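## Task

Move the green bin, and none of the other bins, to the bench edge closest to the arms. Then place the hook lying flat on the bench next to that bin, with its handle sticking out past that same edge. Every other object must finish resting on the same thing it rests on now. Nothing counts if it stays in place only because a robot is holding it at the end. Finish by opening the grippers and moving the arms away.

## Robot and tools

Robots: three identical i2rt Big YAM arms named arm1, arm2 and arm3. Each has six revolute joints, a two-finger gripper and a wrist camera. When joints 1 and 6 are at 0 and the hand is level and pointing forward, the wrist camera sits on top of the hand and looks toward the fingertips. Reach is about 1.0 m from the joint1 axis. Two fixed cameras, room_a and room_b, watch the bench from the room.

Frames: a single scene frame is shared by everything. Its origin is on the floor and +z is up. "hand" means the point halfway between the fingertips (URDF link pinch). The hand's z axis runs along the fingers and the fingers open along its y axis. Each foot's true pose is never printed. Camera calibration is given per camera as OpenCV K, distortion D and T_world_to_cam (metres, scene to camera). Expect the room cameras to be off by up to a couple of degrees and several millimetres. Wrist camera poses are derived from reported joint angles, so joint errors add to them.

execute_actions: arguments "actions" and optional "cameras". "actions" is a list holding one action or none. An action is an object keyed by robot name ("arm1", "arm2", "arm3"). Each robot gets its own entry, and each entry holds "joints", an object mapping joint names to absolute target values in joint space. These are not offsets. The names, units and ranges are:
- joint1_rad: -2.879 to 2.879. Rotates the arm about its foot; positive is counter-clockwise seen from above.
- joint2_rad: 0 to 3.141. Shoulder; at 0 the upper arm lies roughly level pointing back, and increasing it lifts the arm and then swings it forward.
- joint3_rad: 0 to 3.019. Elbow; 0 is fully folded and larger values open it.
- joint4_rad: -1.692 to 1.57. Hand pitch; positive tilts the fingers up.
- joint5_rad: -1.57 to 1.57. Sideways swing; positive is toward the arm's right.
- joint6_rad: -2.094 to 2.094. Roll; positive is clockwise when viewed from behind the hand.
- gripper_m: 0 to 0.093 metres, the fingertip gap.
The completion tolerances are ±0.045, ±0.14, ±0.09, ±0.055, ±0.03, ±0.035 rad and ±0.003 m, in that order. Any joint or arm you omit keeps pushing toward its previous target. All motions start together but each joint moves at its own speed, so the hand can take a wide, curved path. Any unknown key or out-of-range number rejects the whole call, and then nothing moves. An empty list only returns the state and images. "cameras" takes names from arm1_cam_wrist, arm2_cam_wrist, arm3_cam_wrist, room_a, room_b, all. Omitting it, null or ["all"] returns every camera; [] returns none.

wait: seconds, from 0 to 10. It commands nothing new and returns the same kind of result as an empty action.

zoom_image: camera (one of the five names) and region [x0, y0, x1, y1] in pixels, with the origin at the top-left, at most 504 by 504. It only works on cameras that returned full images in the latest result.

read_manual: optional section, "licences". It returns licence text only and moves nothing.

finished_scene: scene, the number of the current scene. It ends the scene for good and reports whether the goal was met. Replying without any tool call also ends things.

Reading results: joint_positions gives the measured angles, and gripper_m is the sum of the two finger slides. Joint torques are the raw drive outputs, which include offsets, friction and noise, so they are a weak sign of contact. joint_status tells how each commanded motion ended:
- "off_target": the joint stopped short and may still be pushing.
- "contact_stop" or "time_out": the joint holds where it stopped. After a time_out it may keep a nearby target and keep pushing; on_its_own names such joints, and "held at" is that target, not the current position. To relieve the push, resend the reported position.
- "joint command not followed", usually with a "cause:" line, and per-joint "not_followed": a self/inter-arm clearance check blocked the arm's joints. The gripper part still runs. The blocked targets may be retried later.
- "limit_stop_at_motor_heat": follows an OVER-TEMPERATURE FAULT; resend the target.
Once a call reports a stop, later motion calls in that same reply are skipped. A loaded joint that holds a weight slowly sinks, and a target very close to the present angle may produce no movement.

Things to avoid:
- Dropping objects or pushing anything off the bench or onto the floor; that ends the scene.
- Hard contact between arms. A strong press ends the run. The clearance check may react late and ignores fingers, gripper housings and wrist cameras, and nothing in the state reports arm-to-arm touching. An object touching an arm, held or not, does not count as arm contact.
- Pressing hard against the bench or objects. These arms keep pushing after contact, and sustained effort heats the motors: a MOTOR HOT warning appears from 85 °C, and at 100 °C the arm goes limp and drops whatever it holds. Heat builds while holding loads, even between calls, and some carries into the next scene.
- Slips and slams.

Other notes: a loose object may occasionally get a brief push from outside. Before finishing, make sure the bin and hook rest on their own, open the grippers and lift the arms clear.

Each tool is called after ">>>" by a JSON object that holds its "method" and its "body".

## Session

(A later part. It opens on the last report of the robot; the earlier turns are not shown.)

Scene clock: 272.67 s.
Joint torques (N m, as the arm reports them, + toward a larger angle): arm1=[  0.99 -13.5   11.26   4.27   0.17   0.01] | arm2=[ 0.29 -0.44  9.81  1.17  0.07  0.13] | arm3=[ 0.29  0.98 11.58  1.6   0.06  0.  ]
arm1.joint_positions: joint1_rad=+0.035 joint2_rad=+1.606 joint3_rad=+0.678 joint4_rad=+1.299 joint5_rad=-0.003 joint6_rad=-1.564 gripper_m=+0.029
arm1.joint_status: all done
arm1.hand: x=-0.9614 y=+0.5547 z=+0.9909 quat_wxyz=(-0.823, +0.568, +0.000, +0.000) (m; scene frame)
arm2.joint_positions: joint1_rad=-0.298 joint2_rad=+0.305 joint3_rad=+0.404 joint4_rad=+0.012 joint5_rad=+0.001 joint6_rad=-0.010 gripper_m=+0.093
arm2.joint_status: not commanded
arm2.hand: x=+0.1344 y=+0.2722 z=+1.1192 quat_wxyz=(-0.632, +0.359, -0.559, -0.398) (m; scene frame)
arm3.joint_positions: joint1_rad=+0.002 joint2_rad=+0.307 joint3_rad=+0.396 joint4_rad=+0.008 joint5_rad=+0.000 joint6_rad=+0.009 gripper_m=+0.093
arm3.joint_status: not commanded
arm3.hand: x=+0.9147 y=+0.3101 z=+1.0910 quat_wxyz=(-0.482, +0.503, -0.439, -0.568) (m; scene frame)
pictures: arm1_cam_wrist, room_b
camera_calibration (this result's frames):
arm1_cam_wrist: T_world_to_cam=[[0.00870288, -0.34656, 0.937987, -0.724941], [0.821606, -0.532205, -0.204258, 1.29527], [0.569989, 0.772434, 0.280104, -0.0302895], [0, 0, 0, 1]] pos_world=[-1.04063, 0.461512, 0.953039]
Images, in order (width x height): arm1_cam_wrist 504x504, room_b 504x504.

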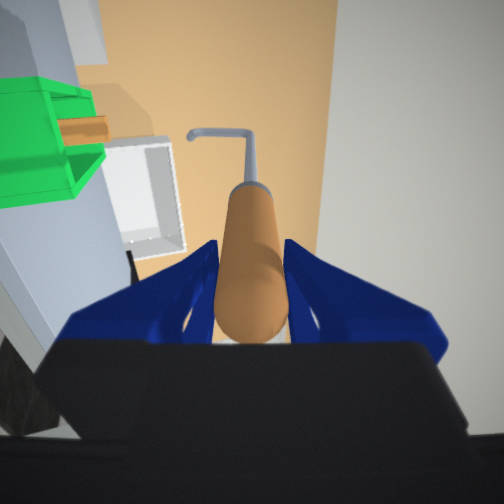

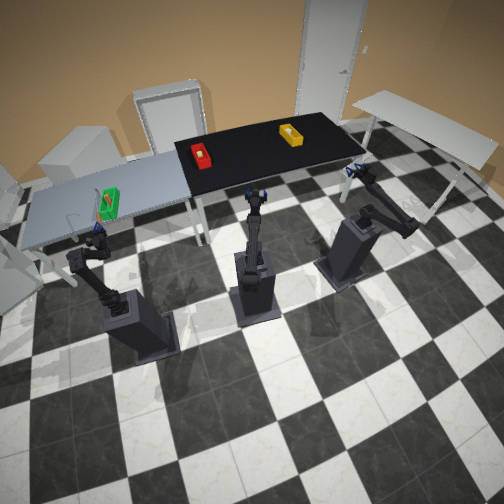

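>>> {"method": "execute_actions", "body": {"actions": [{"arm1":{"joints":{"joint1_rad":-0.17}}}], "cameras": []}}

>>> {"method": "execute_actions", "body": {"actions": [{"arm1":{"joints":{"joint2_rad":2.15,"joint3_rad":1.32,"joint4_rad":1.15}}}], "cameras": []}}

>>> {"method": "execute_actions", "body": {"actions": [{"arm1":{"joints":{"joint4_rad":1.04,"joint6_rad":-0.8}}}], "cameras": ["arm1_cam_wrist"]}}

>>> {"method": "execute_actions", "body": {"actions": [{"arm1":{"joints":{"joint4_rad":0.91,"joint6_rad":0}}}], "cameras": ["arm1_cam_wrist","room_a"]}}

>>> {"method": "zoom_image", "body": {"camera": "room_a", "region": [330, 230, 420, 310]}}

Scene clock: 278.47 s.
Joint torques (N m, as the arm reports them, + toward a larger angle): arm1=[  1.5  -13.61  11.32   4.29   0.    -0.05] | arm2=[ 0.45 -0.27  9.76  1.15  0.07  0.13] | arm3=[ 0.1   0.66 11.59  1.72  0.02  0.  ]
arm1.joint_positions: joint1_rad=-0.176 joint2_rad=+1.606 joint3_rad=+0.678 joint4_rad=+1.299 joint5_rad=+0.002 joint6_rad=-1.558 gripper_m=+0.029
arm1.joint_status: all done
arm1.hand: x=-0.8429 y=+0.5415 z=+0.9917 quat_wxyz=(-0.819, +0.564, -0.062, +0.086) (m; scene frame)
arm2.joint_positions: joint1_rad=-0.298 joint2_rad=+0.305 joint3_rad=+0.404 joint4_rad=+0.012 joint5_rad=+0.001 joint6_rad=-0.010 gripper_m=+0.093
arm2.joint_status: not commanded
arm2.hand: x=+0.1344 y=+0.2722 z=+1.1192 quat_wxyz=(-0.632, +0.359, -0.559, -0.398) (m; scene frame)
arm3.joint_positions: joint1_rad=+0.002 joint2_rad=+0.307 joint3_rad=+0.396 joint4_rad=+0.008 joint5_rad=+0.000 joint6_rad=+0.009 gripper_m=+0.093
arm3.joint_status: not commanded
arm3.hand: x=+0.9147 y=+0.3101 z=+1.0910 quat_wxyz=(-0.482, +0.503, -0.439, -0.568) (m; scene frame)
pictures: none
No camera images: the call's "cameras" was empty. Leave "cameras" out to get every camera's image.

Scene clock: 279.90 s.
Joint torques (N m, as the arm reports them, + toward a larger angle): arm1=[  1.32 -20.49  11.55   3.14   0.01  -0.06] | arm2=[ 0.34 -0.29  9.76  1.15  0.08  0.13] | arm3=[ 0.36  0.91 11.73  1.71 -0.04  0.  ]
arm1.joint_positions: joint1_rad=-0.176 joint2_rad=+2.186 joint3_rad=+1.256 joint4_rad=+1.126 joint5_rad=+0.001 joint6_rad=-1.557 gripper_m=+0.028
arm1.joint_status: all done
arm1.hand: x=-0.7984 y=+0.7397 z=+0.8430 quat_wxyz=(-0.767, +0.633, -0.070, +0.080) (m; scene frame)
arm2.joint_positions: joint1_rad=-0.298 joint2_rad=+0.305 joint3_rad=+0.404 joint4_rad=+0.012 joint5_rad=+0.001 joint6_rad=-0.010 gripper_m=+0.093
arm2.joint_status: not commanded
arm2.hand: x=+0.1344 y=+0.2722 z=+1.1192 quat_wxyz=(-0.632, +0.359, -0.559, -0.398) (m; scene frame)
arm3.joint_positions: joint1_rad=+0.002 joint2_rad=+0.307 joint3_rad=+0.396 joint4_rad=+0.008 joint5_rad=+0.000 joint6_rad=+0.009 gripper_m=+0.093
arm3.joint_status: not commanded
arm3.hand: x=+0.9147 y=+0.3101 z=+1.0910 quat_wxyz=(-0.482, +0.503, -0.439, -0.568) (m; scene frame)
pictures: none
No camera images: the call's "cameras" was empty. Leave "cameras" out to get every camera's image.

Scene clock: 281.60 s.
Joint torques (N m, as the arm reports them, + toward a larger angle): arm1=[  1.54 -18.84   9.04   1.03  -0.46   0.32] | arm2=[ 0.31 -0.27  9.77  1.18  0.07  0.13] | arm3=[-0.29  0.31 11.56  1.7   0.01 -0.01]
arm1.joint_positions: joint1_rad=-0.178 joint2_rad=+2.158 joint3_rad=+1.294 joint4_rad=+1.059 joint5_rad=+0.013 joint6_rad=-0.822 gripper_m=+0.028
arm1.joint_status: all done
arm1.hand: x=-0.7926 y=+0.7509 z=+0.8664 quat_wxyz=(-0.746, +0.563, -0.298, -0.196) (m; scene frame)
arm2.joint_positions: joint1_rad=-0.298 joint2_rad=+0.305 joint3_rad=+0.404 joint4_rad=+0.012 joint5_rad=+0.001 joint6_rad=-0.010 gripper_m=+0.093
arm2.joint_status: not commanded
arm2.hand: x=+0.1344 y=+0.2722 z=+1.1192 quat_wxyz=(-0.632, +0.359, -0.559, -0.398) (m; scene frame)
arm3.joint_positions: joint1_rad=+0.002 joint2_rad=+0.307 joint3_rad=+0.396 joint4_rad=+0.008 joint5_rad=+0.000 joint6_rad=+0.009 gripper_m=+0.093
arm3.joint_status: not commanded
arm3.hand: x=+0.9147 y=+0.3101 z=+1.0910 quat_wxyz=(-0.482, +0.503, -0.439, -0.568) (m; scene frame)
pictures: arm1_cam_wrist
camera_calibration (this result's frames):
arm1_cam_wrist: T_world_to_cam=[[0.636537, -0.280437, 0.718454, 0.0966525], [0.483952, -0.580089, -0.655201, 1.39465], [0.60051, 0.764756, -0.233529, 0.231779], [0, 0, 0, 1]] pos_world=[-0.875652, 0.658871, 0.898463]
Images, in order (width x height): arm1_cam_wrist 504x504.

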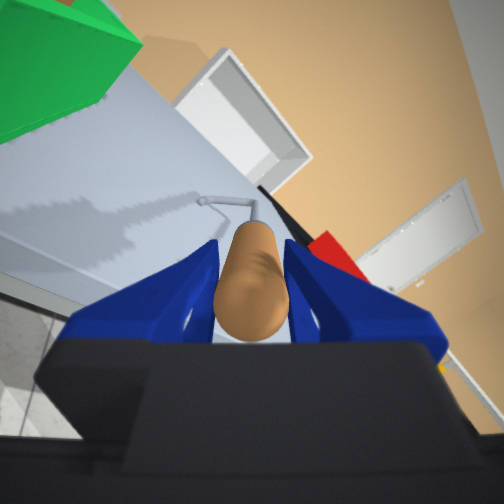

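Scene clock: 283.33 s.
Joint torques (N m, as the arm reports them, + toward a larger angle): arm1=[  1.57 -18.71   9.07   1.9   -0.36   0.14] | arm2=[ 0.44 -0.43  9.74  1.14  0.07  0.12] | arm3=[-0.06  0.38 11.48  1.8  -0.04 -0.03]
arm1.joint_positions: joint1_rad=-0.178 joint2_rad=+2.157 joint3_rad=+1.294 joint4_rad=+0.913 joint5_rad=+0.010 joint6_rad=-0.014 gripper_m=+0.028
arm1.joint_status: all done
arm1.hand: x=-0.7919 y=+0.7550 z=+0.8309 quat_wxyz=(-0.570, +0.436, -0.537, -0.444) (m; scene frame)
arm2.joint_positions: joint1_rad=-0.298 joint2_rad=+0.305 joint3_rad=+0.404 joint4_rad=+0.012 joint5_rad=+0.001 joint6_rad=-0.010 gripper_m=+0.093
arm2.joint_status: not commanded
arm2.hand: x=+0.1344 y=+0.2722 z=+1.1192 quat_wxyz=(-0.632, +0.359, -0.559, -0.398) (m; scene frame)
arm3.joint_positions: joint1_rad=+0.002 joint2_rad=+0.307 joint3_rad=+0.396 joint4_rad=+0.008 joint5_rad=+0.000 joint6_rad=+0.009 gripper_m=+0.093
arm3.joint_status: not commanded
arm3.hand: x=+0.9147 y=+0.3101 z=+1.0910 quat_wxyz=(-0.482, +0.503, -0.439, -0.568) (m; scene frame)
pictures: arm1_cam_wrist, room_a
camera_calibration (this result's frames):
arm1_cam_wrist: T_world_to_cam=[[0.976212, -0.216485, 0.012035, 0.930501], [-0.105733, -0.52378, -0.845266, 1.02188], [0.189291, 0.823886, -0.53421, 0.099459], [0, 0, 0, 1]] pos_world=[-0.819147, 0.654739, 0.905698]
Images, in order (width x height): arm1_cam_wrist 504x504, room_a 504x504.

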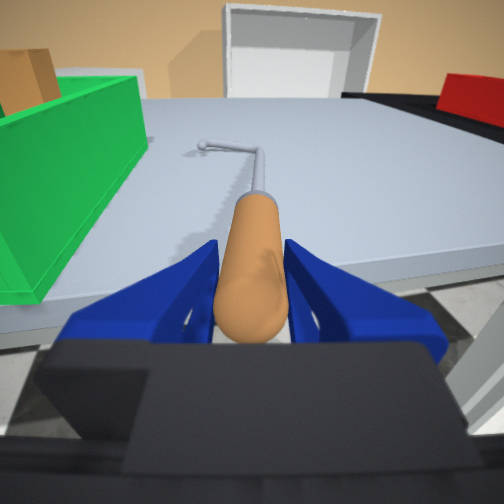

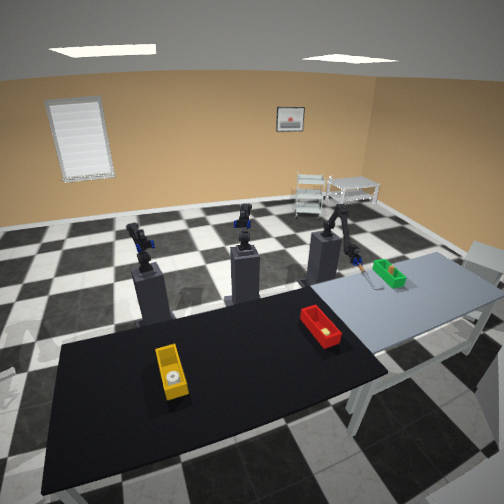

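Region (330, 230, 420, 310) of room_a's 504x504 image, scaled by 5.600, with more detail than that image has.

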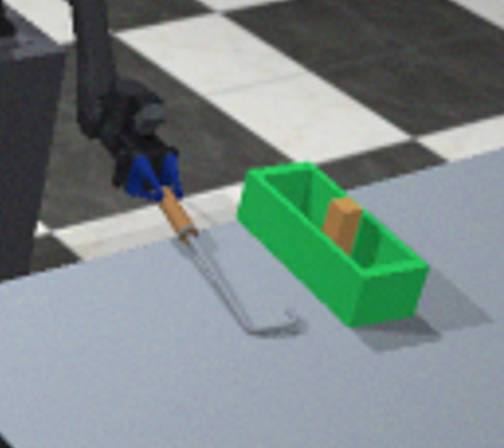

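Lower about 2 cm, then release.

>>> {"method": "execute_actions", "body": {"actions": [{"arm1":{"joints":{"joint2_rad":2.2,"joint3_rad":1.29}}}], "cameras": ["arm1_cam_wrist"]}}

Scene clock: 289.87 s.
Joint torques (N m, as the arm reports them, + toward a larger angle): arm1=[  1.74 -16.93   6.9    1.92  -0.33   0.14] | arm2=[ 0.26 -0.18  9.78  1.08  0.07  0.13] | arm3=[ 0.11  0.38 11.5   1.74  0.03  0.02]
arm1.joint_positions: joint1_rad=-0.178 joint2_rad=+2.178 joint3_rad=+1.290 joint4_rad=+0.916 joint5_rad=+0.009 joint6_rad=-0.012 gripper_m=+0.028
arm1.joint_status: all done
arm1.hand: x=-0.7922 y=+0.7537 z=+0.8139 quat_wxyz=(-0.564, +0.441, -0.543, -0.440) (m; scene frame)
arm2.joint_positions: joint1_rad=-0.298 joint2_rad=+0.305 joint3_rad=+0.404 joint4_rad=+0.012 joint5_rad=+0.001 joint6_rad=-0.010 gripper_m=+0.093
arm2.joint_status: not commanded
arm2.hand: x=+0.1344 y=+0.2722 z=+1.1192 quat_wxyz=(-0.632, +0.359, -0.559, -0.398) (m; scene frame)
arm3.joint_positions: joint1_rad=+0.002 joint2_rad=+0.307 joint3_rad=+0.396 joint4_rad=+0.008 joint5_rad=+0.000 joint6_rad=+0.009 gripper_m=+0.093
arm3.joint_status: not commanded
arm3.hand: x=+0.9147 y=+0.3101 z=+1.0910 quat_wxyz=(-0.482, +0.503, -0.439, -0.568) (m; scene frame)
pictures: arm1_cam_wrist
camera_calibration (this result's frames):
arm1_cam_wrist: T_world_to_cam=[[0.976422, -0.215614, 0.0105421, 0.931434], [-0.110552, -0.541393, -0.83347, 1.00658], [0.185415, 0.812652, -0.552465, 0.111787], [0, 0, 0, 1]] pos_world=[-0.81892, 0.654944, 0.890896]
Images, in order (width x height): arm1_cam_wrist 504x504.

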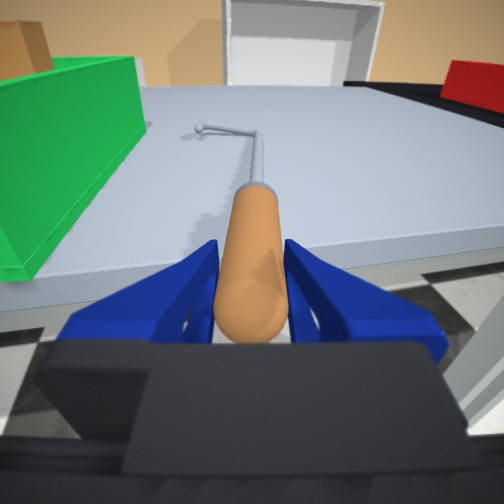

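>>> {"method": "execute_actions", "body": {"actions": [{"arm1":{"joints":{"gripper_m":0.07}}}], "cameras": []}}

>>> {"method": "execute_actions", "body": {"actions": [{"arm1":{"joints":{"joint2_rad":1.9,"joint3_rad":0.9}}}], "cameras": ["arm1_cam_wrist"]}}

>>> {"method": "execute_actions", "body": {"actions": [{"arm1":{"joints":{"joint2_rad":0.6,"joint3_rad":0.8,"joint4_rad":-0.6}}}], "cameras": ["arm1_cam_wrist","room_a"]}}

Scene clock: 293.17 s.
Joint torques (N m, as the arm reports them, + toward a larger angle): arm1=[  1.57 -16.63   6.97   1.77  -0.11   0.07] | arm2=[ 0.25 -0.14  9.78  1.17  0.06  0.13] | arm3=[ 0.34  0.32 11.56  1.59  0.01  0.02]
arm1.joint_positions: joint1_rad=-0.178 joint2_rad=+2.179 joint3_rad=+1.289 joint4_rad=+0.916 joint5_rad=+0.003 joint6_rad=-0.007 gripper_m=+0.070
arm1.joint_status: all done
arm1.hand: x=-0.7939 y=+0.7536 z=+0.8125 quat_wxyz=(-0.561, +0.442, -0.543, -0.442) (m; scene frame)
arm2.joint_positions: joint1_rad=-0.298 joint2_rad=+0.305 joint3_rad=+0.404 joint4_rad=+0.012 joint5_rad=+0.001 joint6_rad=-0.010 gripper_m=+0.093
arm2.joint_status: not commanded
arm2.hand: x=+0.1344 y=+0.2722 z=+1.1192 quat_wxyz=(-0.632, +0.359, -0.559, -0.398) (m; scene frame)
arm3.joint_positions: joint1_rad=+0.002 joint2_rad=+0.307 joint3_rad=+0.396 joint4_rad=+0.008 joint5_rad=+0.000 joint6_rad=+0.009 gripper_m=+0.093
arm3.joint_status: not commanded
arm3.hand: x=+0.9147 y=+0.3101 z=+1.0910 quat_wxyz=(-0.482, +0.503, -0.439, -0.568) (m; scene frame)
pictures: none
No camera images: the call's "cameras" was empty. Leave "cameras" out to get every camera's image.

Scene clock: 294.33 s.
Joint torques (N m, as the arm reports them, + toward a larger angle): arm1=[  1.56 -13.36   6.44   1.94  -0.1    0.07] | arm2=[ 0.24 -0.42  9.83  1.19  0.07  0.13] | arm3=[ 0.25  0.79 11.61  1.79 -0.02  0.02]
arm1.joint_positions: joint1_rad=-0.178 joint2_rad=+1.889 joint3_rad=+0.897 joint4_rad=+0.913 joint5_rad=+0.003 joint6_rad=-0.007 gripper_m=+0.070
arm1.joint_status: all done
arm1.hand: x=-0.8200 y=+0.6353 z=+0.8310 quat_wxyz=(-0.531, +0.465, -0.572, -0.419) (m; scene frame)
arm2.joint_positions: joint1_rad=-0.298 joint2_rad=+0.305 joint3_rad=+0.404 joint4_rad=+0.012 joint5_rad=+0.001 joint6_rad=-0.010 gripper_m=+0.093
arm2.joint_status: not commanded
arm2.hand: x=+0.1344 y=+0.2722 z=+1.1192 quat_wxyz=(-0.632, +0.359, -0.559, -0.398) (m; scene frame)
arm3.joint_positions: joint1_rad=+0.002 joint2_rad=+0.307 joint3_rad=+0.396 joint4_rad=+0.008 joint5_rad=+0.000 joint6_rad=+0.009 gripper_m=+0.093
arm3.joint_status: not commanded
arm3.hand: x=+0.9147 y=+0.3101 z=+1.0910 quat_wxyz=(-0.482, +0.503, -0.439, -0.568) (m; scene frame)
pictures: arm1_cam_wrist
camera_calibration (this result's frames):
arm1_cam_wrist: T_world_to_cam=[[0.977817, -0.209399, 0.00507881, 0.93462], [-0.129881, -0.625165, -0.76961, 0.938021], [0.16433, 0.751879, -0.638494, 0.315442], [0, 0, 0, 1]] pos_world=[-0.843893, 0.544952, 0.918571]
Images, in order (width x height): arm1_cam_wrist 504x504.

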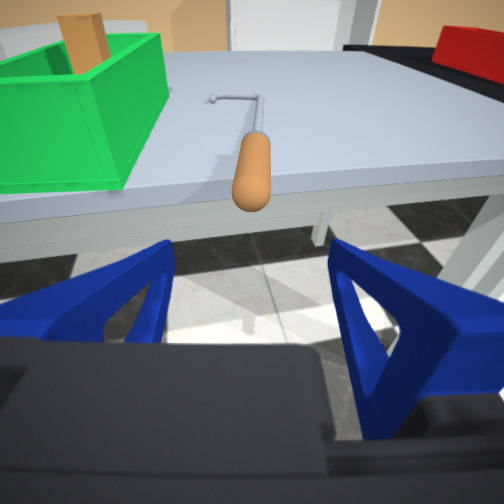

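Scene clock: 296.17 s.
Joint torques (N m, as the arm reports them, + toward a larger angle): arm1=[ 1.65 -0.33 11.91  1.58 -0.11  0.07] | arm2=[ 0.26 -0.14  9.82  1.12  0.08  0.14] | arm3=[ 0.27  0.6  11.49  1.71 -0.05  0.  ]
arm1.joint_positions: joint1_rad=-0.178 joint2_rad=+0.599 joint3_rad=+0.780 joint4_rad=-0.591 joint5_rad=+0.003 joint6_rad=-0.007 gripper_m=+0.070
arm1.joint_status: all done
arm1.hand: x=-0.8883 y=+0.3339 z=+1.0744 quat_wxyz=(-0.430, +0.528, -0.650, -0.337) (m; scene frame)
arm2.joint_positions: joint1_rad=-0.298 joint2_rad=+0.305 joint3_rad=+0.404 joint4_rad=+0.012 joint5_rad=+0.001 joint6_rad=-0.010 gripper_m=+0.093
arm2.joint_status: not commanded
arm2.hand: x=+0.1344 y=+0.2722 z=+1.1192 quat_wxyz=(-0.632, +0.359, -0.559, -0.398) (m; scene frame)
arm3.joint_positions: joint1_rad=+0.002 joint2_rad=+0.307 joint3_rad=+0.396 joint4_rad=+0.008 joint5_rad=+0.000 joint6_rad=+0.009 gripper_m=+0.093
arm3.joint_status: not commanded
arm3.hand: x=+0.9147 y=+0.3101 z=+1.0910 quat_wxyz=(-0.482, +0.503, -0.439, -0.568) (m; scene frame)
pictures: arm1_cam_wrist, room_a
camera_calibration (this result's frames):
arm1_cam_wrist: T_world_to_cam=[[0.977596, -0.210463, 0.00334821, 0.938997], [-0.177909, -0.834674, -0.521218, 0.688453], [0.112492, 0.508945, -0.853417, 0.974646], [0, 0, 0, 1]] pos_world=[-0.905117, 0.276218, 1.18747]
Images, in order (width x height): arm1_cam_wrist 504x504, room_a 504x504.

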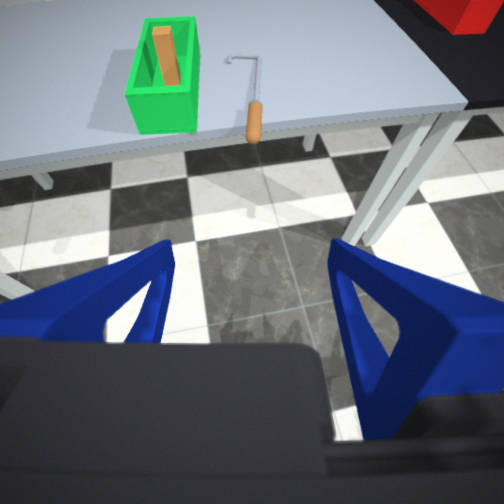

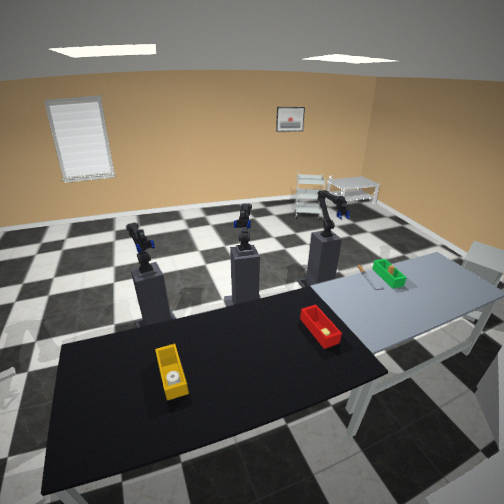

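>>> {"method": "finished_scene", "body": {"scene": 1}}

The scene is finished: the task was done.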